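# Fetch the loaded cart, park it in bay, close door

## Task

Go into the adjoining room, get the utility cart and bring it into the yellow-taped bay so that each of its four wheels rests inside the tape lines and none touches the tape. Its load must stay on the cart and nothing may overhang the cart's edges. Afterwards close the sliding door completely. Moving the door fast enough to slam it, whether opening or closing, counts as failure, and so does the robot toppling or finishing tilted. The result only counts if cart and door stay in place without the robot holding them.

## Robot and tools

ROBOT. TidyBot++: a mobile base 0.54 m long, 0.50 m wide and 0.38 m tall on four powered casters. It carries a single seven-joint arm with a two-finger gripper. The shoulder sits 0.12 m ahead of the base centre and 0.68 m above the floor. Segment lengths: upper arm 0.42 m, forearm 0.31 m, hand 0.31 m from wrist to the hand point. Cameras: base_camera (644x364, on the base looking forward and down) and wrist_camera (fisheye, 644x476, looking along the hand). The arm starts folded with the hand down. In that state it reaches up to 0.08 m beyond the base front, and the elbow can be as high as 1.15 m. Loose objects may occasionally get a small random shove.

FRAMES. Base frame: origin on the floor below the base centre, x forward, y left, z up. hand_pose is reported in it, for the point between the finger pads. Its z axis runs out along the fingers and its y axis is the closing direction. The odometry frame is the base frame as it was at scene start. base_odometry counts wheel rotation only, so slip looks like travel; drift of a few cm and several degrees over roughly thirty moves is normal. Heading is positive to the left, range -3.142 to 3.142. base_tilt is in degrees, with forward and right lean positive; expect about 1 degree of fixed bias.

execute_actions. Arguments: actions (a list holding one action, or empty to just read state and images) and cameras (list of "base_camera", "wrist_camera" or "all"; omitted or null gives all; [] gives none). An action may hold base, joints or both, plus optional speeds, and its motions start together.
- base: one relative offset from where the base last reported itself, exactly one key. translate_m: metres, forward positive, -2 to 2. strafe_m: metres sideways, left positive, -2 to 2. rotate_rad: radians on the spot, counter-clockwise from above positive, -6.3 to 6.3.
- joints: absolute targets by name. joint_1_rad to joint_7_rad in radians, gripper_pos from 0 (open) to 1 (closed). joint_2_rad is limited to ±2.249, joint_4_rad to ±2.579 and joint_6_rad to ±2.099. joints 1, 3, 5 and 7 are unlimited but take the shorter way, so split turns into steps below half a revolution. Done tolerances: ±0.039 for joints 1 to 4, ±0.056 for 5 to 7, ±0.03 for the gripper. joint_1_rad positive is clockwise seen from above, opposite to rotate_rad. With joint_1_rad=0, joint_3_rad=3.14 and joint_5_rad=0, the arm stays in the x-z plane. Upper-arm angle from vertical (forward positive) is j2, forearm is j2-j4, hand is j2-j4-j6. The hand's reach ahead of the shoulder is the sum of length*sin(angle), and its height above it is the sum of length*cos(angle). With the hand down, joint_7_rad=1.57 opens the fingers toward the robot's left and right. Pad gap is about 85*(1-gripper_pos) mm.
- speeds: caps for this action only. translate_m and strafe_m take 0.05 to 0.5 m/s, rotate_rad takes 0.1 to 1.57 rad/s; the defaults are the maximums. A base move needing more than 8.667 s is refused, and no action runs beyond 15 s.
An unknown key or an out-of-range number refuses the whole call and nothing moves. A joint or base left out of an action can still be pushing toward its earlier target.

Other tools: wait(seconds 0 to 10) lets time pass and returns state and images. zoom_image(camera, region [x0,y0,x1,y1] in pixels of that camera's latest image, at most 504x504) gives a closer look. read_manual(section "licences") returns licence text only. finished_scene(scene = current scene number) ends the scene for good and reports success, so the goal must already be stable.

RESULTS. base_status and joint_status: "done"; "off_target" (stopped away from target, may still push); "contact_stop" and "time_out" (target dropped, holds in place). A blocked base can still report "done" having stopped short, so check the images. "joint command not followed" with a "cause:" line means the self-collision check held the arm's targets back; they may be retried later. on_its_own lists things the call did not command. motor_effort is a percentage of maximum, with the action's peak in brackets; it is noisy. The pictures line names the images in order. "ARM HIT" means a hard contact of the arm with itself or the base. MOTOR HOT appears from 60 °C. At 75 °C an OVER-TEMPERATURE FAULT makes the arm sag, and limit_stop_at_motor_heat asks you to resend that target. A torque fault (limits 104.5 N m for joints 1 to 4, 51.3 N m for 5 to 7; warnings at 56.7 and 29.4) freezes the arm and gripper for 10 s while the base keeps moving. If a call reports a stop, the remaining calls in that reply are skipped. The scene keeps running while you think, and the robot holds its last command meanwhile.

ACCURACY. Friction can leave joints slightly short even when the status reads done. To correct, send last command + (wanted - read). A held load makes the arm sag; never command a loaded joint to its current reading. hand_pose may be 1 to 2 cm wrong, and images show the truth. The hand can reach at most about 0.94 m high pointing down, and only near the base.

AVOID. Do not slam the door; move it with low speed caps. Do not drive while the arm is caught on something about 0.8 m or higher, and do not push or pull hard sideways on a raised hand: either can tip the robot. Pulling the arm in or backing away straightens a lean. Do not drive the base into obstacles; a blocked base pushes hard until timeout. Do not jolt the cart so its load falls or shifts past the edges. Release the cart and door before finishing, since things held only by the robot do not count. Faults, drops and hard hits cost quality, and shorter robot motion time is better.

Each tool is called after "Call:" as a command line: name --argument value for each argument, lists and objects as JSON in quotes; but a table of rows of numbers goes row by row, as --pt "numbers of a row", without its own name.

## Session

Call:
execute_actions --actions '[]'

Scene clock: 0.00 s.
base_odometry: x=+0.000 y=+0.000 heading=+0.000 (m, m, rad; odometry frame)
base_tilt: forward=-0.2 right=+1.2 (deg)
base_status: not commanded
joint_positions: joint_1_rad=+0.033 joint_2_rad=-0.375 joint_3_rad=+3.177 joint_4_rad=-2.517 joint_5_rad=-0.004 joint_6_rad=-0.878 joint_7_rad=+1.512 gripper_pos=+0.000
joint_status: not commanded
motor_effort: joint_1_rad=+1 joint_2_rad=-1 joint_3_rad=+0 joint_4_rad=+15 joint_5_rad=-1 joint_6_rad=+1 joint_7_rad=+1 (%)
hand_pose: x=+0.2675 y=-0.0063 z=+0.5946 quat_wxyz=(-0.008, +0.996, -0.064, +0.061) (m; base frame)
pictures: base_camera, wrist_camera
camera_calibration (this result's frames):
wrist_camera: T_world_to_cam=[[-0.137655, -0.990117, -0.026835, 0.0415003], [-0.982612, 0.13992, -0.122048, 0.392778], [0.124597, 0.0095678, -0.992161, 0.691579], [0, 0, 0, 1]] pos_world=[0.305493, -0.0204842, 0.73521]
Images, in order (width x height): base_camera 644x364, wrist_camera 644x476.

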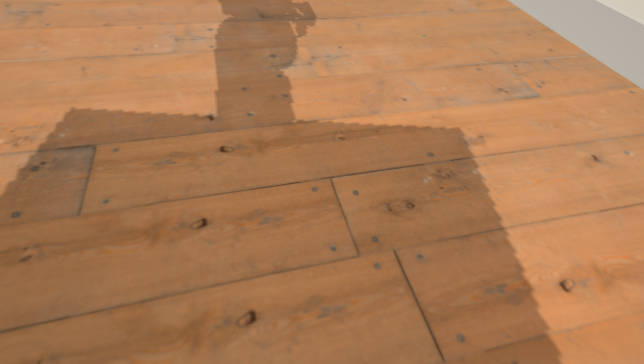

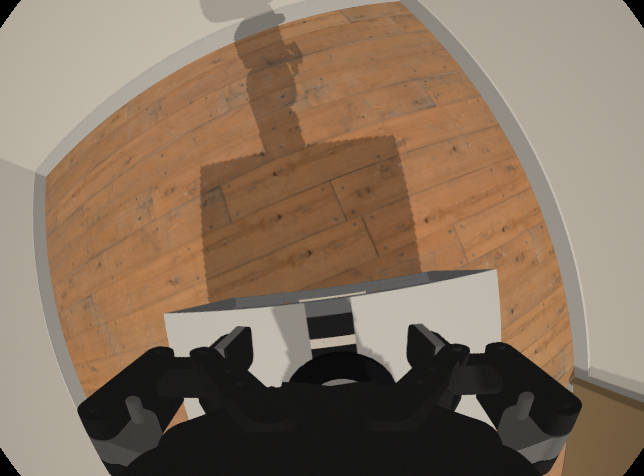

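Call:
execute_actions --actions '[{"base": {"rotate_rad": -1.32}, "joints": {"joint_1_rad": 0.5, "joint_2_rad": -0.62, "joint_3_rad": 3.13, "joint_4_rad": -1.93, "joint_5_rad": 0.0, "joint_6_rad": -0.6, "joint_7_rad": 1.59}}]'

Scene clock: 26.90 s.
base_odometry: x=+0.000 y=+0.000 heading=-1.319 (m, m, rad; odometry frame)
base_tilt: forward=-0.2 right=+1.4 (deg)
base_status: done
joint_positions: joint_1_rad=+0.491 joint_2_rad=-0.608 joint_3_rad=+3.144 joint_4_rad=-1.939 joint_5_rad=-0.004 joint_6_rad=-0.632 joint_7_rad=+1.560 gripper_pos=+0.000
joint_status: all done
motor_effort: joint_1_rad=+1(1) joint_2_rad=+0(4) joint_3_rad=+0(1) joint_4_rad=+22(22) joint_5_rad=+0(1) joint_6_rad=+9(9) joint_7_rad=+0(1) (%)
hand_pose: x=+0.4303 y=-0.1655 z=+0.9832 quat_wxyz=(+0.130, +0.805, -0.209, +0.541) (m; base frame)
pictures: base_camera, wrist_camera
camera_calibration (this result's frames):
wrist_camera: T_world_to_cam=[[-0.478796, -0.877489, -0.0277151, 0.0830467], [-0.320818, 0.204263, -0.924853, 1.13773], [0.817209, -0.433924, -0.379315, 0.0843349], [0, 0, 0, 1]] pos_world=[0.335849, -0.12293, 1.08653]
Images, in order (width x height): base_camera 644x364, wrist_camera 644x476.

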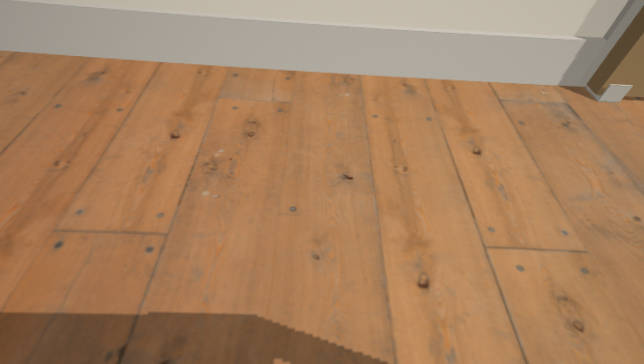

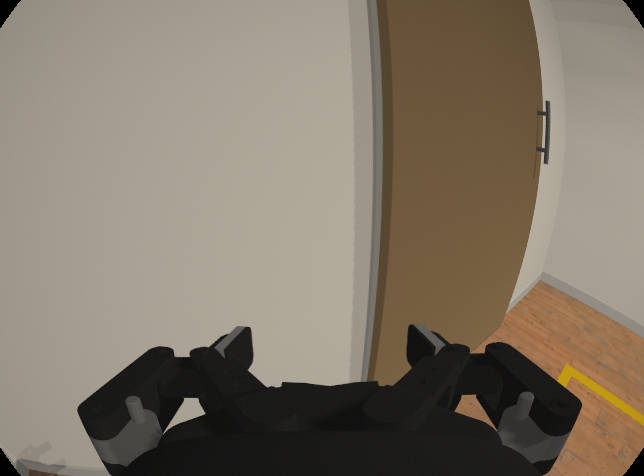

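Call:
execute_actions --actions '[{"base": {"strafe_m": -1.53}, "joints": {"joint_1_rad": -0.012, "joint_6_rad": -0.23}}]'

Scene clock: 59.23 s.
base_odometry: x=-1.482 y=-0.379 heading=-1.320 (m, m, rad; odometry frame)
base_tilt: forward=-0.1 right=+1.3 (deg)
base_status: done
joint_positions: joint_1_rad=-0.001 joint_2_rad=-0.610 joint_3_rad=+3.136 joint_4_rad=-1.939 joint_5_rad=-0.004 joint_6_rad=-0.264 joint_7_rad=+1.560 gripper_pos=+0.000
joint_status: all done
motor_effort: joint_1_rad=-1(1) joint_2_rad=+0(2) joint_3_rad=+0(3) joint_4_rad=+22(22) joint_5_rad=+0(0) joint_6_rad=+9(10) joint_7_rad=+1(1) (%)
hand_pose: x=+0.4942 y=+0.0052 z=+1.0953 quat_wxyz=(-0.007, +0.715, -0.002, +0.699) (m; base frame)
pictures: base_camera, wrist_camera
camera_calibration (this result's frames):
wrist_camera: T_world_to_cam=[[0.00840212, -0.999672, -0.0242028, 0.0225741], [-0.0196155, 0.0240342, -0.999519, 1.16083], [0.999772, 0.00887283, -0.0194071, -0.338044], [0, 0, 0, 1]] pos_world=[0.360548, -0.00233359, 1.15426]
Images, in order (width x height): base_camera 644x364, wrist_camera 644x476.

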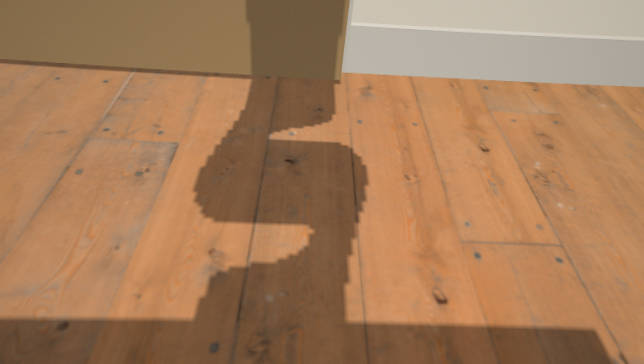

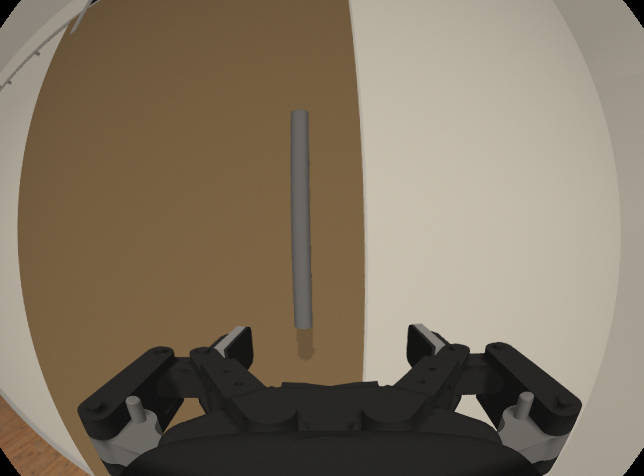

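Call:
execute_actions --actions '[{"base": {"strafe_m": 0.029}}]' --cameras '[]'

Call:
execute_actions --actions '[{"base": {"translate_m": 0.215}, "speeds": {"translate_m": 0.3}}]'

Scene clock: 68.43 s.
base_odometry: x=-1.454 y=-0.372 heading=-1.320 (m, m, rad; odometry frame)
base_tilt: forward=-0.1 right=+1.3 (deg)
base_status: done
joint_positions: joint_1_rad=-0.002 joint_2_rad=-0.610 joint_3_rad=+3.130 joint_4_rad=-1.939 joint_5_rad=-0.004 joint_6_rad=-0.264 joint_7_rad=+1.560 gripper_pos=+0.000
joint_status: not commanded
motor_effort: joint_1_rad=+0(0) joint_2_rad=+0(1) joint_3_rad=+1(2) joint_4_rad=+22(23) joint_5_rad=+0(1) joint_6_rad=+9(10) joint_7_rad=+0(0) (%)
hand_pose: x=+0.4941 y=+0.0087 z=+1.0952 quat_wxyz=(-0.007, +0.715, +0.001, +0.699) (m; base frame)
pictures: none
No camera images: the call's "cameras" was empty. Leave "cameras" out to get every camera's image.

Scene clock: 70.10 s.
base_odometry: x=-1.401 y=-0.581 heading=-1.320 (m, m, rad; odometry frame)
base_tilt: forward=+0.0 right=+1.2 (deg)
base_status: done
joint_positions: joint_1_rad=-0.002 joint_2_rad=-0.615 joint_3_rad=+3.130 joint_4_rad=-1.938 joint_5_rad=-0.004 joint_6_rad=-0.263 joint_7_rad=+1.560 gripper_pos=+0.000
joint_status: not commanded
motor_effort: joint_1_rad=+0(0) joint_2_rad=+0(2) joint_3_rad=+0(1) joint_4_rad=+22(23) joint_5_rad=+0(0) joint_6_rad=+10(10) joint_7_rad=+0(0) (%)
hand_pose: x=+0.4920 y=+0.0088 z=+1.0979 quat_wxyz=(-0.007, +0.712, +0.001, +0.702) (m; base frame)
pictures: base_camera, wrist_camera
camera_calibration (this result's frames):
wrist_camera: T_world_to_cam=[[0.0140347, -0.999691, -0.0205375, 0.0194033], [-0.0125523, 0.0203617, -0.999714, 1.1601], [0.999823, 0.0142885, -0.0122626, -0.343737], [0, 0, 0, 1]] pos_world=[0.357966, 0.000687211, 1.15595]
Images, in order (width x height): base_camera 644x364, wrist_camera 644x476.

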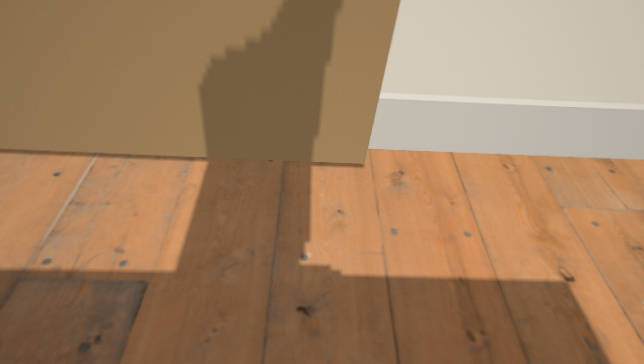

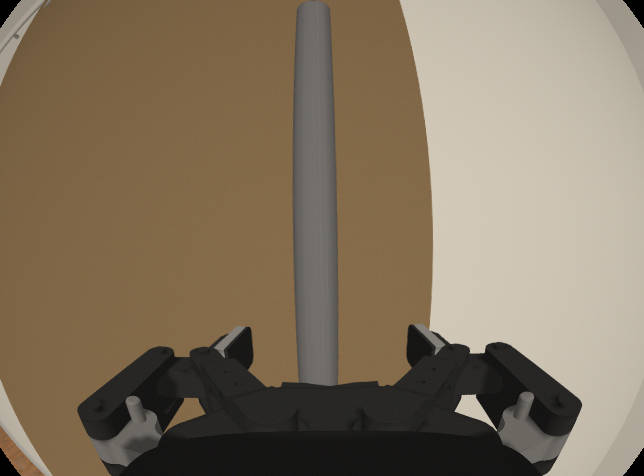

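Call:
execute_actions --actions '[{"base": {"translate_m": 0.03}, "speeds": {"translate_m": 0.15}}]' --cameras '[]'

Call:
execute_actions --actions '[{"joints": {"gripper_pos": 0.72}}]' --cameras '["wrist_camera"]'

Scene clock: 83.97 s.
base_odometry: x=-1.394 y=-0.610 heading=-1.320 (m, m, rad; odometry frame)
base_tilt: forward=-0.1 right=+1.2 (deg)
base_status: done
joint_positions: joint_1_rad=-0.002 joint_2_rad=-0.614 joint_3_rad=+3.130 joint_4_rad=-1.938 joint_5_rad=-0.004 joint_6_rad=-0.262 joint_7_rad=+1.560 gripper_pos=+0.000
joint_status: not commanded
motor_effort: joint_1_rad=+0(0) joint_2_rad=+0(3) joint_3_rad=+0(1) joint_4_rad=+22(23) joint_5_rad=-1(0) joint_6_rad=+10(9) joint_7_rad=+0(0) (%)
hand_pose: x=+0.4925 y=+0.0088 z=+1.0976 quat_wxyz=(-0.007, +0.713, +0.001, +0.702) (m; base frame)
pictures: none
No camera images: the call's "cameras" was empty. Leave "cameras" out to get every camera's image.

Scene clock: 84.90 s.
base_odometry: x=-1.394 y=-0.610 heading=-1.320 (m, m, rad; odometry frame)
base_tilt: forward=-0.2 right=+1.4 (deg)
base_status: not commanded
joint_positions: joint_1_rad=-0.011 joint_2_rad=-0.615 joint_3_rad=+3.122 joint_4_rad=-1.938 joint_5_rad=-0.004 joint_6_rad=-0.262 joint_7_rad=+1.560 gripper_pos=+0.720
joint_status: all done
motor_effort: joint_1_rad=+1(5) joint_2_rad=+0(2) joint_3_rad=+2(8) joint_4_rad=+22(23) joint_5_rad=+0(1) joint_6_rad=+9(11) joint_7_rad=+0(0) (%)
hand_pose: x=+0.4919 y=+0.0167 z=+1.0977 quat_wxyz=(-0.011, +0.712, +0.009, +0.702) (m; base frame)
pictures: wrist_camera
camera_calibration (this result's frames):
wrist_camera: T_world_to_cam=[[0.0300834, -0.999422, -0.0158079, 0.0142428], [-0.0130014, 0.0154224, -0.999797, 1.16016], [0.999463, 0.0302828, -0.01253, -0.343561], [0, 0, 0, 1]] pos_world=[0.358032, 0.00674613, 1.15584]
Images, in order (width x height): wrist_camera 644x476.

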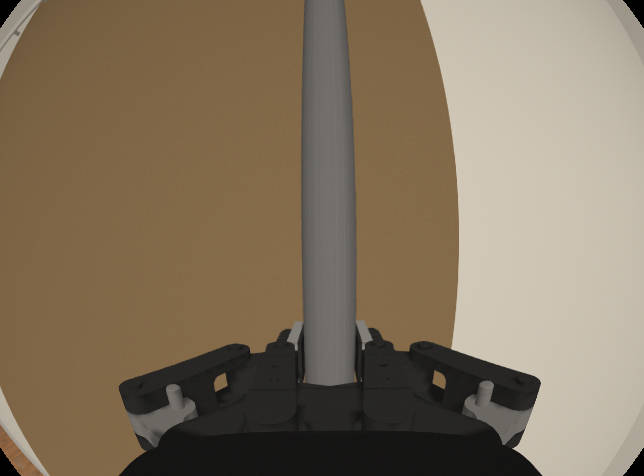

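Call:
execute_actions --actions '[{"base": {"strafe_m": 0.87}, "speeds": {"strafe_m": 0.28}}]'

Scene clock: 93.87 s.
base_odometry: x=-0.551 y=-0.394 heading=-1.320 (m, m, rad; odometry frame)
base_tilt: forward=-0.2 right=+1.3 (deg)
base_status: done
joint_positions: joint_1_rad=-0.014 joint_2_rad=-0.619 joint_3_rad=+3.119 joint_4_rad=-1.938 joint_5_rad=+0.005 joint_6_rad=-0.252 joint_7_rad=+1.564 gripper_pos=+0.720
joint_status: not commanded
motor_effort: joint_1_rad=+2(16) joint_2_rad=+0(5) joint_3_rad=+3(23) joint_4_rad=+22(27) joint_5_rad=+0(6) joint_6_rad=+10(14) joint_7_rad=+0(1) (%)
hand_pose: x=+0.4902 y=+0.0186 z=+1.1021 quat_wxyz=(-0.007, +0.707, +0.015, +0.707) (m; base frame)
pictures: base_camera, wrist_camera
camera_calibration (this result's frames):
wrist_camera: T_world_to_cam=[[0.0333247, -0.999444, -0.000686458, -0.00203803], [0.00125683, 0.000728745, -0.999999, 1.15802], [0.999444, 0.0333238, 0.00128042, -0.35708], [0, 0, 0, 1]] pos_world=[0.355494, 0.00901846, 1.15847]
Images, in order (width x height): base_camera 644x364, wrist_camera 644x476.

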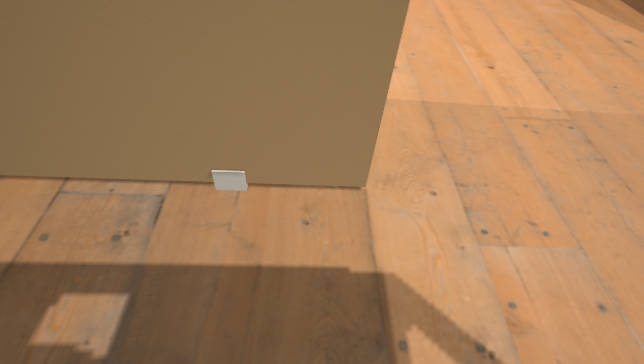

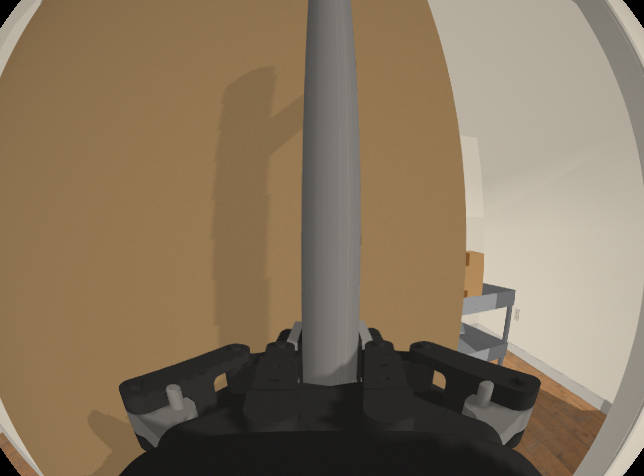

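Call:
execute_actions --actions '[{"base": {"strafe_m": 0.125}, "speeds": {"strafe_m": 0.08}}]'

Scene clock: 99.27 s.
base_odometry: x=-0.429 y=-0.363 heading=-1.320 (m, m, rad; odometry frame)
base_tilt: forward=-0.2 right=+1.3 (deg)
base_status: done
joint_positions: joint_1_rad=+0.014 joint_2_rad=-0.619 joint_3_rad=+3.160 joint_4_rad=-1.937 joint_5_rad=+0.005 joint_6_rad=-0.252 joint_7_rad=+1.564 gripper_pos=+0.720
joint_status: not commanded
motor_effort: joint_1_rad=-3(9) joint_2_rad=-1(2) joint_3_rad=-3(12) joint_4_rad=+23(25) joint_5_rad=-1(4) joint_6_rad=+11(12) joint_7_rad=+0(0) (%)
hand_pose: x=+0.4906 y=-0.0143 z=+1.1031 quat_wxyz=(+0.006, +0.707, -0.015, +0.707) (m; base frame)
pictures: base_camera, wrist_camera
camera_calibration (this result's frames):
wrist_camera: T_world_to_cam=[[-0.0282378, -0.999305, -0.0243345, 0.0214171], [0.00304209, 0.0242581, -0.999701, 1.15813], [0.999597, -0.0283034, 0.00235498, -0.358573], [0, 0, 0, 1]] pos_world=[0.35551, -0.0168406, 1.15915]
Images, in order (width x height): base_camera 644x364, wrist_camera 644x476.

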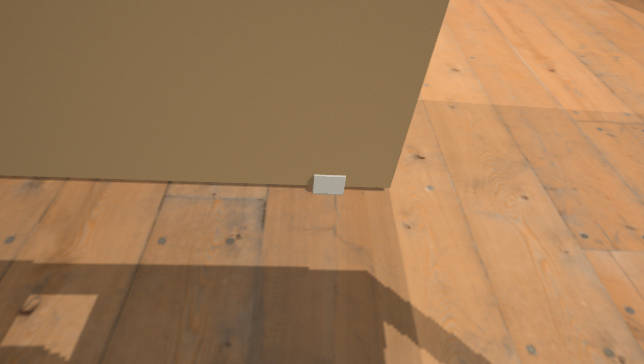

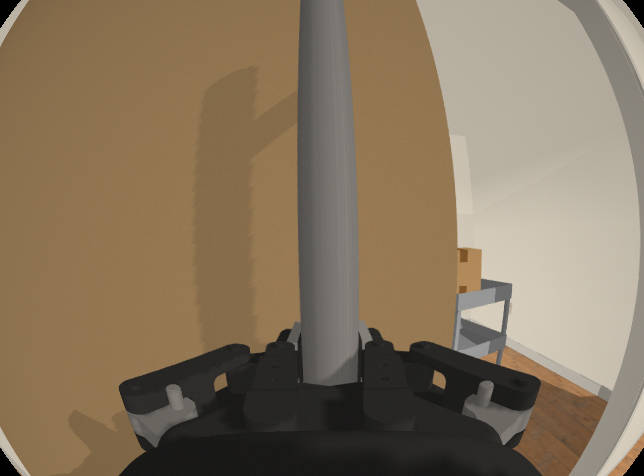

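Call:
execute_actions --actions '[{"base": {"translate_m": -0.075}, "joints": {"gripper_pos": 0.0}, "speeds": {"translate_m": 0.2}}]' --cameras '[]'

Call:
execute_actions --actions '[{"base": {"strafe_m": -0.545}, "joints": {"joint_6_rad": -0.6}}]'

Scene clock: 110.33 s.
base_odometry: x=-0.448 y=-0.290 heading=-1.320 (m, m, rad; odometry frame)
base_tilt: forward=-0.1 right=+1.3 (deg)
base_status: done
joint_positions: joint_1_rad=+0.000 joint_2_rad=-0.625 joint_3_rad=+3.141 joint_4_rad=-1.937 joint_5_rad=+0.005 joint_6_rad=-0.252 joint_7_rad=+1.564 gripper_pos=+0.000
joint_status: all done
motor_effort: joint_1_rad=+0(1) joint_2_rad=+1(3) joint_3_rad=+0(2) joint_4_rad=+22(23) joint_5_rad=-1(1) joint_6_rad=+9(10) joint_7_rad=+1(0) (%)
hand_pose: x=+0.4879 y=+0.0016 z=+1.1059 quat_wxyz=(+0.000, +0.705, +0.000, +0.710) (m; base frame)
pictures: none
No camera images: the call's "cameras" was empty. Leave "cameras" out to get every camera's image.

Scene clock: 112.77 s.
base_odometry: x=-0.976 y=-0.425 heading=-1.320 (m, m, rad; odometry frame)
base_tilt: forward=-0.2 right=+1.3 (deg)
base_status: done
joint_positions: joint_1_rad=-0.001 joint_2_rad=-0.625 joint_3_rad=+3.137 joint_4_rad=-1.935 joint_5_rad=+0.005 joint_6_rad=-0.587 joint_7_rad=+1.564 gripper_pos=+0.000
joint_status: all done
motor_effort: joint_1_rad=+1(0) joint_2_rad=+0(1) joint_3_rad=+0(2) joint_4_rad=+22(24) joint_5_rad=+0(1) joint_6_rad=+9(10) joint_7_rad=+0(0) (%)
hand_pose: x=+0.4715 y=+0.0032 z=+1.0043 quat_wxyz=(+0.000, +0.812, +0.001, +0.583) (m; base frame)
pictures: base_camera, wrist_camera
camera_calibration (this result's frames):
wrist_camera: T_world_to_cam=[[-0.000449472, -0.999945, -0.010466, 0.00886762], [-0.317986, 0.0100657, -0.948042, 1.15856], [0.948095, 0.00290193, -0.317973, 0.00723834], [0, 0, 0, 1]] pos_world=[0.361547, -0.00281557, 1.10076]
Images, in order (width x height): base_camera 644x364, wrist_camera 644x476.

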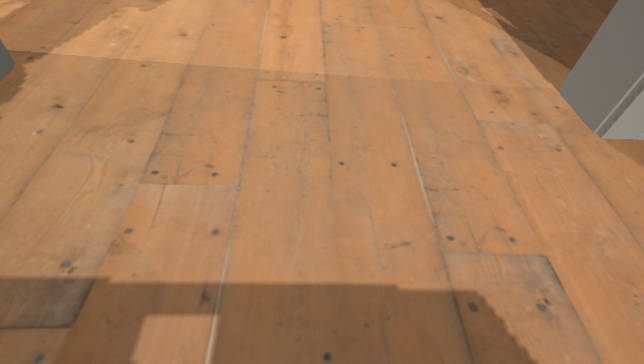

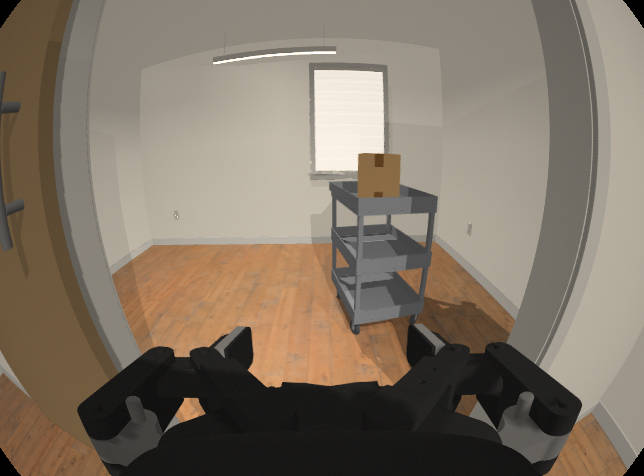

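Call:
zoom_image --camera "wrist_camera" --region '[290, 130, 480, 350]'

Region (290, 130, 480, 350) of wrist_camera's 644x476 image, scaled by 2.291; it fills the left 435 columns of this view, and the rest is white.

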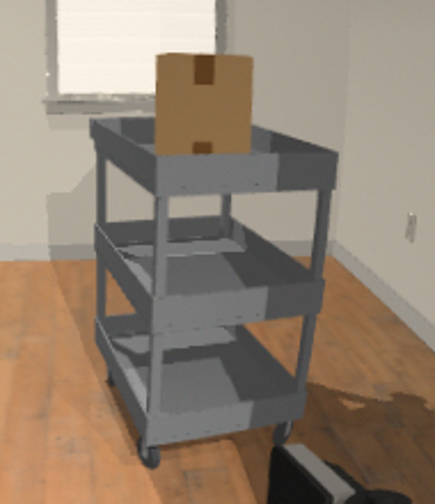

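Call:
execute_actions --actions '[{"base": {"translate_m": 1.13}, "joints": {"joint_2_rad": -0.45, "joint_4_rad": -1.3, "joint_6_rad": -1.35}}]'

Scene clock: 236.30 s.
base_odometry: x=-0.696 y=-1.520 heading=-1.321 (m, m, rad; odometry frame)
base_tilt: forward=-0.2 right=+1.2 (deg)
base_status: done
joint_positions: joint_1_rad=-0.001 joint_2_rad=-0.451 joint_3_rad=+3.137 joint_4_rad=-1.311 joint_5_rad=+0.005 joint_6_rad=-1.316 joint_7_rad=+1.564 gripper_pos=+0.000
joint_status: all done
motor_effort: joint_1_rad=+0(0) joint_2_rad=-1(3) joint_3_rad=+1(1) joint_4_rad=+17(23) joint_5_rad=-1(0) joint_6_rad=+8(9) joint_7_rad=+0(1) (%)
hand_pose: x=+0.4298 y=+0.0024 z=+1.0882 quat_wxyz=(+0.001, +0.886, +0.000, +0.464) (m; base frame)
pictures: base_camera, wrist_camera
camera_calibration (this result's frames):
wrist_camera: T_world_to_cam=[[-0.00679412, -0.999923, -0.0104089, 0.0116484], [-0.567374, 0.0124261, -0.823366, 1.19634], [0.823432, 0.000311685, -0.567415, 0.398452], [0, 0, 0, 1]] pos_world=[0.350753, -0.00334247, 1.21123]
Images, in order (width x height): base_camera 644x364, wrist_camera 644x476.

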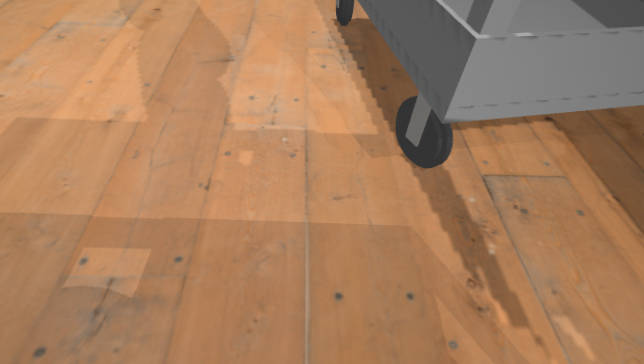

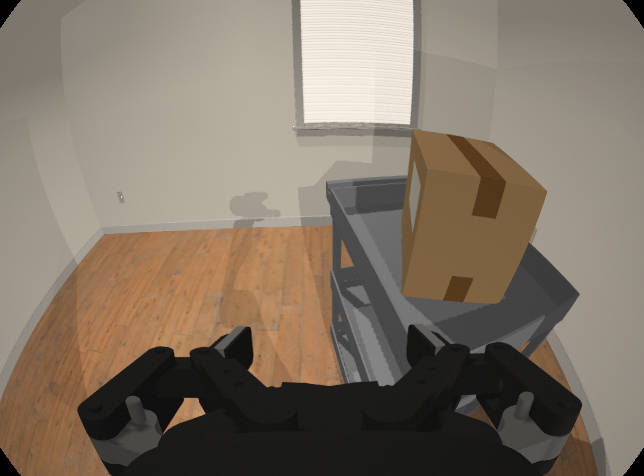

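Call:
zoom_image --camera "wrist_camera" --region '[310, 120, 610, 400]'

Region (310, 120, 610, 400) of wrist_camera's 644x476 image, scaled by 1.680; it fills the top 470 rows of this view, and the rest is white.

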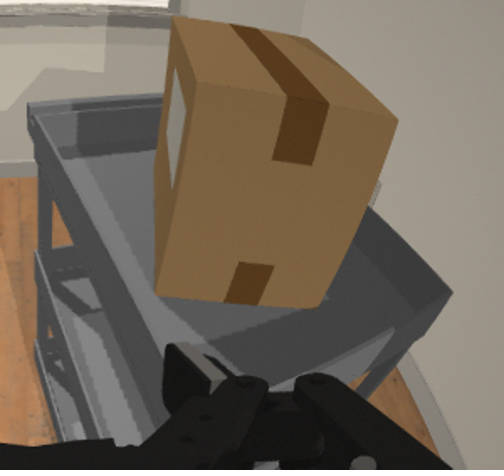

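Call:
execute_actions --actions '[{"base": {"translate_m": 0.1}, "joints": {"joint_1_rad": 0.84, "joint_2_rad": 0.37, "joint_4_rad": -0.70, "joint_6_rad": -1.94, "joint_7_rad": 0.99, "gripper_pos": 0.15}}]'

Scene clock: 314.43 s.
base_odometry: x=-0.672 y=-1.617 heading=-1.321 (m, m, rad; odometry frame)
base_tilt: forward=-0.2 right=+1.3 (deg)
base_status: done
joint_positions: joint_1_rad=+0.834 joint_2_rad=+0.367 joint_3_rad=+3.136 joint_4_rad=-0.715 joint_5_rad=+0.005 joint_6_rad=-1.904 joint_7_rad=+1.019 gripper_pos=+0.150
joint_status: all done
motor_effort: joint_1_rad=+1(1) joint_2_rad=-27(28) joint_3_rad=+0(2) joint_4_rad=+16(18) joint_5_rad=+0(1) joint_6_rad=+2(8) joint_7_rad=+0(0) (%)
hand_pose: x=+0.4408 y=-0.3516 z=+0.9149 quat_wxyz=(+0.012, +0.768, -0.636, +0.077) (m; base frame)
pictures: base_camera, wrist_camera
camera_calibration (this result's frames):
wrist_camera: T_world_to_cam=[[-0.980128, -0.180206, -0.0829124, 0.439541], [-0.168113, 0.976477, -0.135025, 0.597466], [0.105294, -0.118403, -0.987367, 0.950124], [0, 0, 0, 1]] pos_world=[0.431205, -0.391706, 1.05524]
Images, in order (width x height): base_camera 644x364, wrist_camera 644x476.

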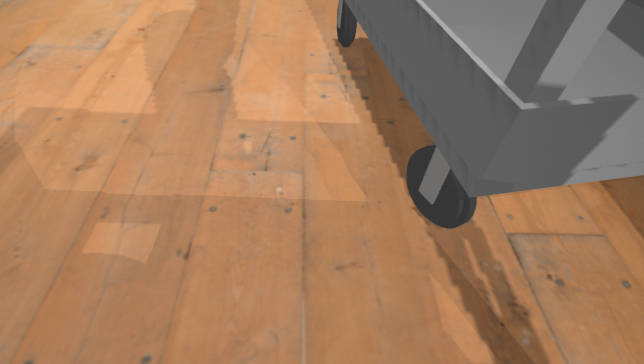

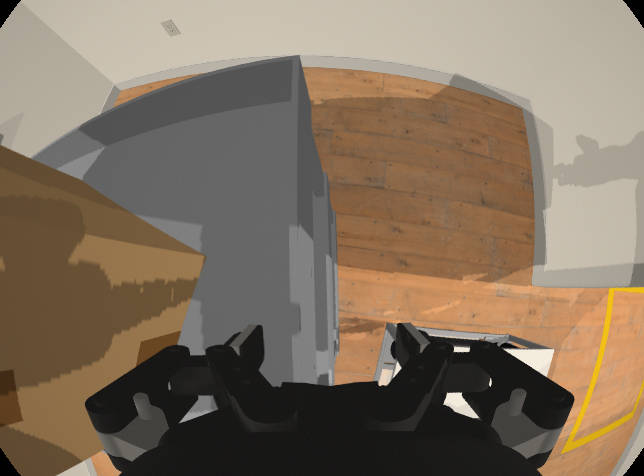

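Call:
zoom_image --camera "wrist_camera" --region '[160, 40, 460, 400]'

Region (160, 40, 460, 400) of wrist_camera's 644x476 image, scaled by 1.400.

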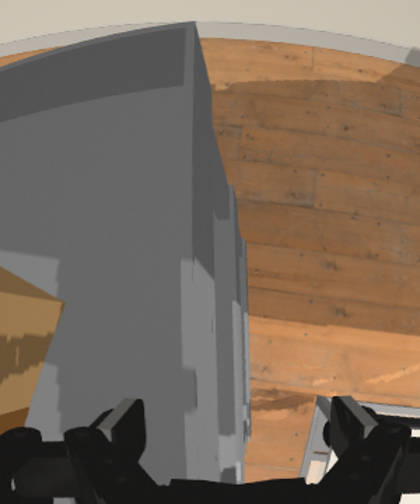

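Call:
execute_actions --actions '[{"joints": {"joint_2_rad": 0.53, "gripper_pos": 0.4}}]' --cameras '["wrist_camera"]'

Scene clock: 339.07 s.
base_odometry: x=-0.672 y=-1.617 heading=-1.321 (m, m, rad; odometry frame)
base_tilt: forward=-0.1 right=+1.3 (deg)
base_status: not commanded
joint_positions: joint_1_rad=+0.834 joint_2_rad=+0.535 joint_3_rad=+3.136 joint_4_rad=-0.708 joint_5_rad=+0.005 joint_6_rad=-1.905 joint_7_rad=+1.019 gripper_pos=+0.400
joint_status: all done
motor_effort: joint_1_rad=+1(1) joint_2_rad=-32(37) joint_3_rad=+0(0) joint_4_rad=+16(17) joint_5_rad=-1(0) joint_6_rad=+1(2) joint_7_rad=+1(0) (%)
hand_pose: x=+0.4633 y=-0.3763 z=+0.8335 quat_wxyz=(+0.000, +0.770, -0.637, -0.004) (m; base frame)
pictures: wrist_camera
camera_calibration (this result's frames):
wrist_camera: T_world_to_cam=[[-0.984495, -0.175378, 0.00353275, 0.382143], [-0.175369, 0.984499, 0.00263061, 0.506068], [-0.00393934, 0.00197029, -0.99999, 0.970907], [0, 0, 0, 1]] pos_world=[0.468791, -0.433117, 0.968216]
Images, in order (width x height): wrist_camera 644x476.

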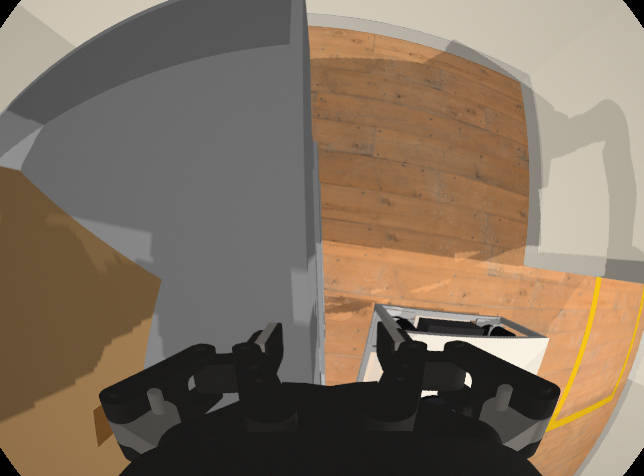

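Call:
execute_actions --actions '[{"joints": {"gripper_pos": 0.92}}]' --cameras '["wrist_camera"]'

Scene clock: 345.57 s.
base_odometry: x=-0.672 y=-1.617 heading=-1.321 (m, m, rad; odometry frame)
base_tilt: forward=-0.1 right=+1.4 (deg)
base_status: not commanded
joint_positions: joint_1_rad=+0.825 joint_2_rad=+0.537 joint_3_rad=+3.127 joint_4_rad=-0.702 joint_5_rad=+0.000 joint_6_rad=-1.905 joint_7_rad=+1.019 gripper_pos=+0.919
joint_status: all done
motor_effort: joint_1_rad=+4(5) joint_2_rad=-35(37) joint_3_rad=+2(3) joint_4_rad=+14(16) joint_5_rad=+3(5) joint_6_rad=-4(7) joint_7_rad=+1(0) (%)
hand_pose: x=+0.4709 y=-0.3713 z=+0.8347 quat_wxyz=(-0.004, +0.776, -0.631, +0.000) (m; base frame)
pictures: wrist_camera
camera_calibration (this result's frames):
wrist_camera: T_world_to_cam=[[-0.981232, -0.192703, -0.00697599, 0.391347], [-0.192728, 0.981248, 0.00302918, 0.509081], [0.00626144, 0.0043168, -0.999971, 0.968166], [0, 0, 0, 1]] pos_world=[0.476054, -0.4283, 0.969326]
Images, in order (width x height): wrist_camera 644x476.

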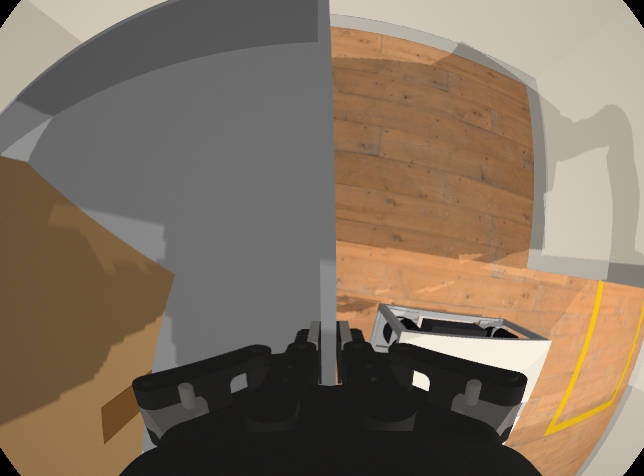

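Call:
execute_actions --actions '[{"joints": {"gripper_pos": 1.0}}]' --cameras '[]'

Scene clock: 362.47 s.
base_odometry: x=-0.672 y=-1.617 heading=-1.321 (m, m, rad; odometry frame)
base_tilt: forward=-0.2 right=+1.3 (deg)
base_status: not commanded
joint_positions: joint_1_rad=+0.824 joint_2_rad=+0.537 joint_3_rad=+3.127 joint_4_rad=-0.702 joint_5_rad=+0.000 joint_6_rad=-1.905 joint_7_rad=+1.016 gripper_pos=+0.949
joint_status: gripper_pos off_target (ended at +0.949, target +1.000)
motor_effort: joint_1_rad=+3(5) joint_2_rad=-35(35) joint_3_rad=+1(3) joint_4_rad=+14(15) joint_5_rad=+3(5) joint_6_rad=-5(7) joint_7_rad=+1(2) (%)
hand_pose: x=+0.4714 y=-0.3710 z=+0.8349 quat_wxyz=(-0.004, +0.776, -0.631, +0.000) (m; base frame)
pictures: none
No camera images: the call's "cameras" was empty. Leave "cameras" out to get every camera's image.

Call:
execute_actions --actions '[{"base": {"translate_m": -0.3}, "joints": {"joint_1_rad": 0.54, "joint_7_rad": 0.57}, "speeds": {"translate_m": 0.22}}]'

Scene clock: 366.53 s.
base_odometry: x=-0.746 y=-1.326 heading=-1.321 (m, m, rad; odometry frame)
base_tilt: forward=-0.2 right=+1.2 (deg)
base_status: done
joint_positions: joint_1_rad=+0.528 joint_2_rad=+0.533 joint_3_rad=+3.123 joint_4_rad=-0.709 joint_5_rad=-0.009 joint_6_rad=-1.924 joint_7_rad=+0.557 gripper_pos=+0.949
joint_status: all done
motor_effort: joint_1_rad=+2(8) joint_2_rad=-32(39) joint_3_rad=+1(2) joint_4_rad=+17(21) joint_5_rad=+0(6) joint_6_rad=-1(11) joint_7_rad=-2(7) (%)
hand_pose: x=+0.5592 y=-0.2446 z=+0.8346 quat_wxyz=(-0.006, +0.724, -0.690, -0.014) (m; base frame)
pictures: base_camera, wrist_camera
camera_calibration (this result's frames):
wrist_camera: T_world_to_cam=[[-0.999323, -0.0355515, 0.0094245, 0.53726], [-0.0353015, 0.999052, 0.0254866, 0.299384], [-0.0103217, 0.0251366, -0.999631, 0.981097], [0, 0, 0, 1]] pos_world=[0.557592, -0.304662, 0.968041]
Images, in order (width x height): base_camera 644x364, wrist_camera 644x476.

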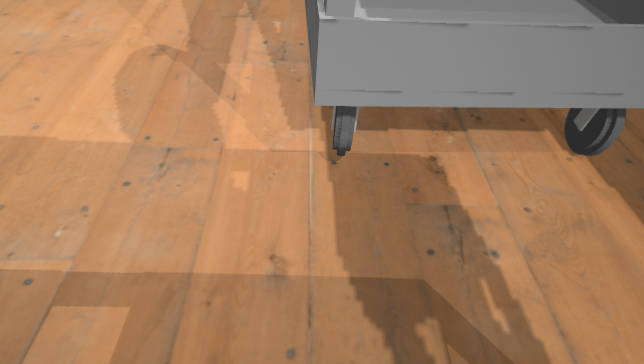

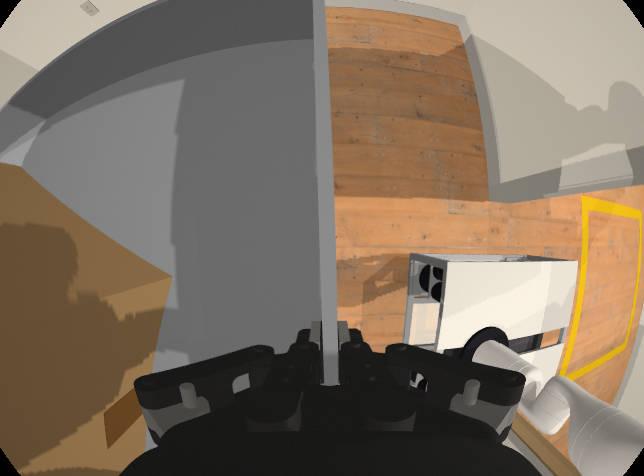

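Call:
execute_actions --actions '[{"base": {"translate_m": -0.32}, "joints": {"joint_1_rad": 0.27, "joint_7_rad": 0.21}, "speeds": {"translate_m": 0.25}}]' --cameras '[]'

Call:
execute_actions --actions '[{"base": {"translate_m": -0.3}, "joints": {"joint_1_rad": 0.02, "joint_7_rad": -0.06}, "speeds": {"translate_m": 0.25}}]'

Scene clock: 373.03 s.
base_odometry: x=-0.825 y=-1.016 heading=-1.321 (m, m, rad; odometry frame)
base_tilt: forward=-0.2 right=+1.3 (deg)
base_status: done
joint_positions: joint_1_rad=+0.267 joint_2_rad=+0.534 joint_3_rad=+3.132 joint_4_rad=-0.707 joint_5_rad=-0.009 joint_6_rad=-1.919 joint_7_rad=+0.191 gripper_pos=+0.949
joint_status: all done
motor_effort: joint_1_rad=-1(5) joint_2_rad=-33(40) joint_3_rad=+0(4) joint_4_rad=+18(20) joint_5_rad=+2(4) joint_6_rad=-2(14) joint_7_rad=+0(8) (%)
hand_pose: x=+0.6085 y=-0.1263 z=+0.8346 quat_wxyz=(-0.001, +0.684, -0.729, -0.012) (m; base frame)
pictures: none
No camera images: the call's "cameras" was empty. Leave "cameras" out to get every camera's image.

Scene clock: 375.07 s.
base_odometry: x=-0.899 y=-0.725 heading=-1.322 (m, m, rad; odometry frame)
base_tilt: forward=-0.2 right=+1.3 (deg)
base_status: done
joint_positions: joint_1_rad=+0.035 joint_2_rad=+0.535 joint_3_rad=+3.141 joint_4_rad=-0.706 joint_5_rad=-0.002 joint_6_rad=-1.912 joint_7_rad=-0.086 gripper_pos=+0.949
joint_status: all done
motor_effort: joint_1_rad=-1(10) joint_2_rad=-31(41) joint_3_rad=-1(6) joint_4_rad=+17(19) joint_5_rad=+1(4) joint_6_rad=-2(16) joint_7_rad=+2(8) (%)
hand_pose: x=+0.6270 y=-0.0159 z=+0.8345 quat_wxyz=(+0.003, +0.663, -0.748, -0.005) (m; base frame)
pictures: base_camera, wrist_camera
camera_calibration (this result's frames):
wrist_camera: T_world_to_cam=[[-0.991165, 0.132287, 0.00959173, 0.610498], [0.132282, 0.991211, -0.00117276, -0.00970846], [-0.00966257, 0.000106407, -0.999953, 0.975377], [0, 0, 0, 1]] pos_world=[0.615814, -0.0712415, 0.969464]
Images, in order (width x height): base_camera 644x364, wrist_camera 644x476.

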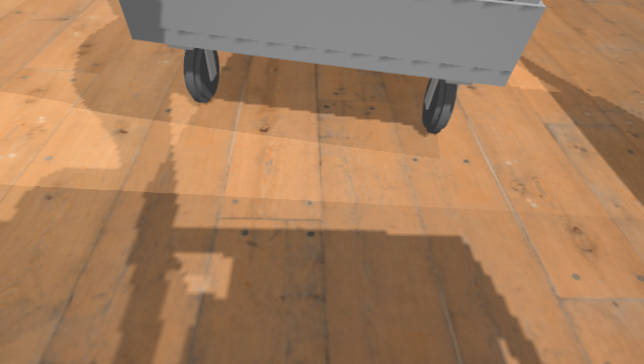

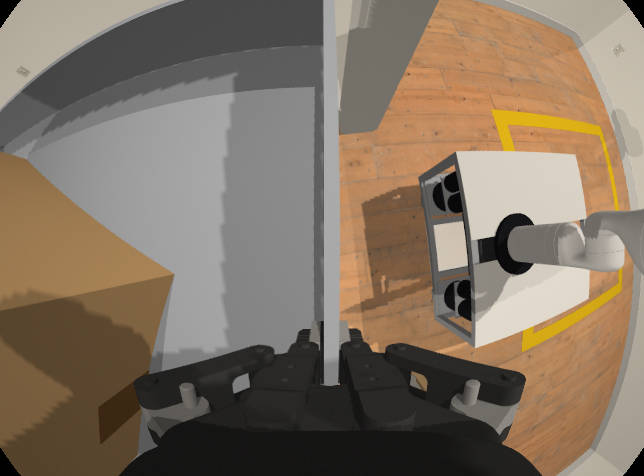

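Call:
execute_actions --actions '[{"base": {"translate_m": -0.6}, "joints": {"joint_1_rad": 0.0, "joint_7_rad": 0.04, "joint_2_rad": 0.64, "joint_4_rad": -0.50, "joint_6_rad": -2.01}, "speeds": {"translate_m": 0.28}}]'

Scene clock: 403.47 s.
base_odometry: x=-1.047 y=-0.143 heading=-1.322 (m, m, rad; odometry frame)
base_tilt: forward=-0.1 right=+1.3 (deg)
base_status: done
joint_positions: joint_1_rad=-0.022 joint_2_rad=+0.646 joint_3_rad=+3.124 joint_4_rad=-0.505 joint_5_rad=-0.002 joint_6_rad=-1.989 joint_7_rad=+0.038 gripper_pos=+0.949
joint_status: all done
motor_effort: joint_1_rad=+6(6) joint_2_rad=-37(41) joint_3_rad=+3(3) joint_4_rad=+17(18) joint_5_rad=+3(3) joint_6_rad=+1(13) joint_7_rad=-4(7) (%)
hand_pose: x=+0.6591 y=+0.0198 z=+0.8348 quat_wxyz=(-0.005, +0.733, -0.680, -0.004) (m; base frame)
pictures: base_camera, wrist_camera
camera_calibration (this result's frames):
wrist_camera: T_world_to_cam=[[-0.998036, -0.0625443, -0.00338481, 0.656827], [-0.0625757, 0.997989, 0.0101381, 0.0695586], [0.00274392, 0.01033, -0.999943, 0.96764], [0, 0, 0, 1]] pos_world=[0.657235, -0.0383337, 0.969103]
Images, in order (width x height): base_camera 644x364, wrist_camera 644x476.

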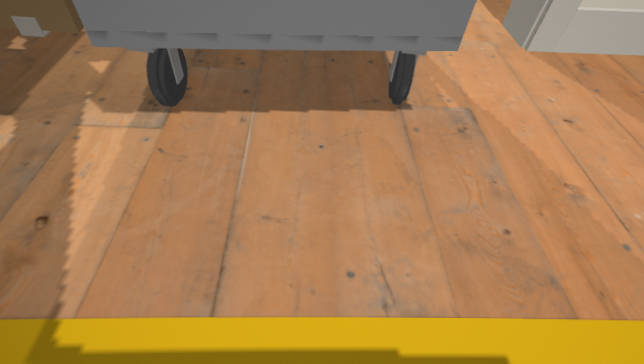

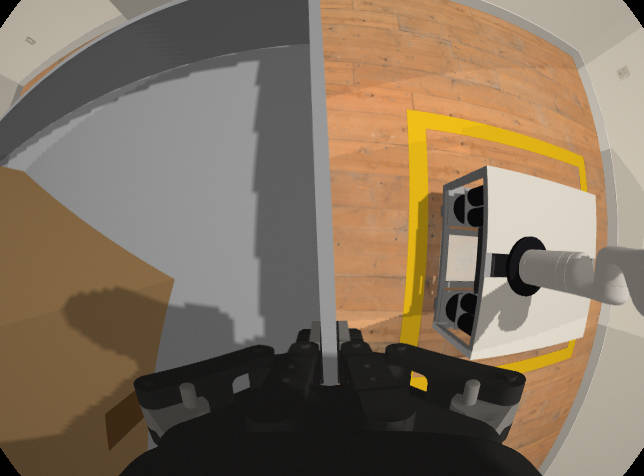

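Call:
execute_actions --actions '[{"base": {"translate_m": -0.6}, "joints": {"joint_1_rad": 0.01, "joint_7_rad": -0.02}, "speeds": {"translate_m": 0.28}}]'

Scene clock: 412.10 s.
base_odometry: x=-1.195 y=+0.438 heading=-1.322 (m, m, rad; odometry frame)
base_tilt: forward=-0.2 right=+1.3 (deg)
base_status: done
joint_positions: joint_1_rad=-0.019 joint_2_rad=+0.647 joint_3_rad=+3.120 joint_4_rad=-0.504 joint_5_rad=-0.003 joint_6_rad=-1.992 joint_7_rad=+0.002 gripper_pos=+0.949
joint_status: all done
motor_effort: joint_1_rad=+2(10) joint_2_rad=-36(42) joint_3_rad=+0(4) joint_4_rad=+16(18) joint_5_rad=+0(5) joint_6_rad=+0(15) joint_7_rad=+1(4) (%)
hand_pose: x=+0.6588 y=+0.0197 z=+0.8348 quat_wxyz=(-0.005, +0.721, -0.693, -0.006) (m; base frame)
pictures: base_camera, wrist_camera
camera_calibration (this result's frames):
wrist_camera: T_world_to_cam=[[-0.999634, -0.0270085, -0.00144974, 0.655284], [-0.0270253, 0.999547, 0.0132595, 0.043591], [0.00109096, 0.0132939, -0.999911, 0.96865], [0, 0, 0, 1]] pos_world=[0.655165, -0.0387502, 0.968936]
Images, in order (width x height): base_camera 644x364, wrist_camera 644x476.

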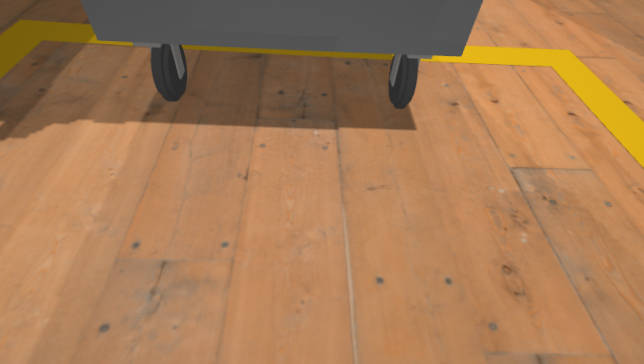

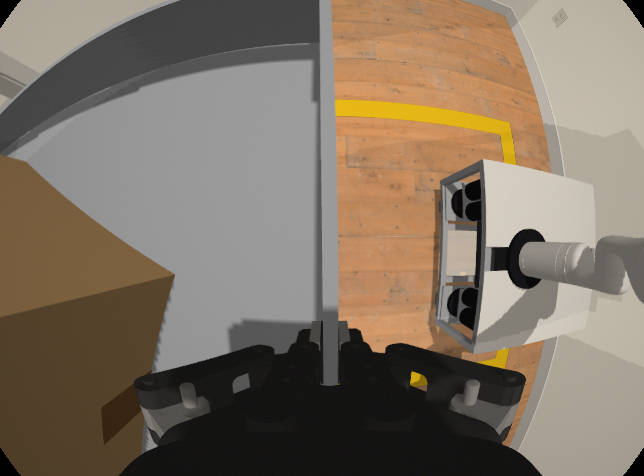

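Call:
execute_actions --actions '[{"base": {"translate_m": -0.12}, "speeds": {"translate_m": 0.25}}]' --cameras '[]'

Call:
execute_actions --actions '[{"base": {"strafe_m": 0.26}, "joints": {"joint_1_rad": 0.5, "joint_7_rad": 0.5}}]' --cameras '[]'

Call:
execute_actions --actions '[{"base": {"strafe_m": 0.2}, "joints": {"joint_1_rad": 1.05, "joint_7_rad": 1.04}}]'

Scene clock: 448.13 s.
base_odometry: x=-1.225 y=+0.555 heading=-1.322 (m, m, rad; odometry frame)
base_tilt: forward=-0.1 right=+1.3 (deg)
base_status: done
joint_positions: joint_1_rad=-0.016 joint_2_rad=+0.642 joint_3_rad=+3.120 joint_4_rad=-0.513 joint_5_rad=-0.003 joint_6_rad=-2.012 joint_7_rad=-0.002 gripper_pos=+0.949
joint_status: not commanded
motor_effort: joint_1_rad=+2(4) joint_2_rad=-36(43) joint_3_rad=+0(1) joint_4_rad=+16(22) joint_5_rad=+0(1) joint_6_rad=-4(14) joint_7_rad=+2(2) (%)
hand_pose: x=+0.6502 y=+0.0179 z=+0.8349 quat_wxyz=(+0.004, +0.719, -0.695, -0.014) (m; base frame)
pictures: none
No camera images: the call's "cameras" was empty. Leave "cameras" out to get every camera's image.

Scene clock: 449.90 s.
base_odometry: x=-0.973 y=+0.619 heading=-1.322 (m, m, rad; odometry frame)
base_tilt: forward=-0.1 right=+1.2 (deg)
base_status: done
joint_positions: joint_1_rad=+0.480 joint_2_rad=+0.651 joint_3_rad=+3.120 joint_4_rad=-0.496 joint_5_rad=-0.003 joint_6_rad=-1.979 joint_7_rad=+0.474 gripper_pos=+0.949
joint_status: all done
motor_effort: joint_1_rad=+2(7) joint_2_rad=-36(40) joint_3_rad=+0(1) joint_4_rad=+16(18) joint_5_rad=+0(2) joint_6_rad=+1(11) joint_7_rad=+0(3) (%)
hand_pose: x=+0.6078 y=-0.2440 z=+0.8349 quat_wxyz=(-0.010, +0.711, -0.703, +0.005) (m; base frame)
pictures: none
No camera images: the call's "cameras" was empty. Leave "cameras" out to get every camera's image.

Scene clock: 451.77 s.
base_odometry: x=-0.779 y=+0.669 heading=-1.322 (m, m, rad; odometry frame)
base_tilt: forward=-0.2 right=+1.3 (deg)
base_status: done
joint_positions: joint_1_rad=+1.048 joint_2_rad=+0.649 joint_3_rad=+3.122 joint_4_rad=-0.499 joint_5_rad=-0.003 joint_6_rad=-1.996 joint_7_rad=+1.038 gripper_pos=+0.949
joint_status: all done
motor_effort: joint_1_rad=+0(8) joint_2_rad=-34(42) joint_3_rad=-1(3) joint_4_rad=+18(19) joint_5_rad=-2(4) joint_6_rad=+3(11) joint_7_rad=-3(5) (%)
hand_pose: x=+0.3960 y=-0.4633 z=+0.8348 quat_wxyz=(-0.007, +0.710, -0.705, +0.000) (m; base frame)
pictures: base_camera, wrist_camera
camera_calibration (this result's frames):
wrist_camera: T_world_to_cam=[[-0.999906, 0.00527093, -0.0126686, 0.403978], [0.00517206, 0.999956, 0.00782432, 0.51121], [0.0127093, 0.00775806, -0.999889, 0.968164], [0, 0, 0, 1]] pos_world=[0.388991, -0.520828, 0.969175]
Images, in order (width x height): base_camera 644x364, wrist_camera 644x476.

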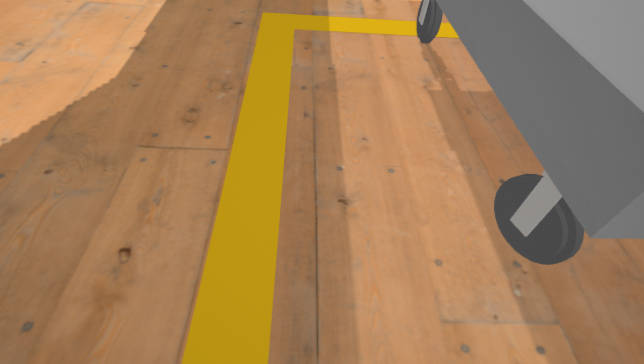

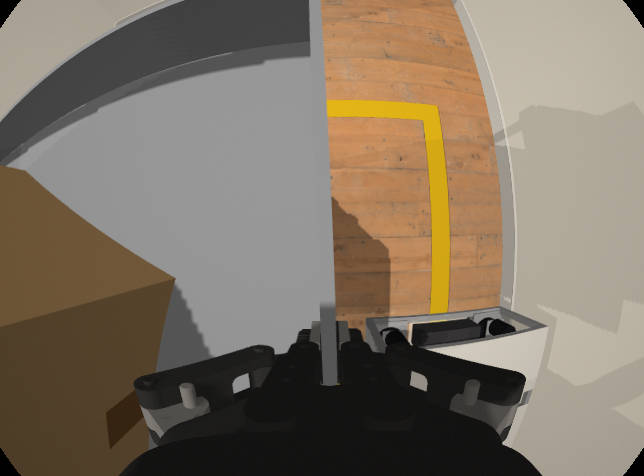

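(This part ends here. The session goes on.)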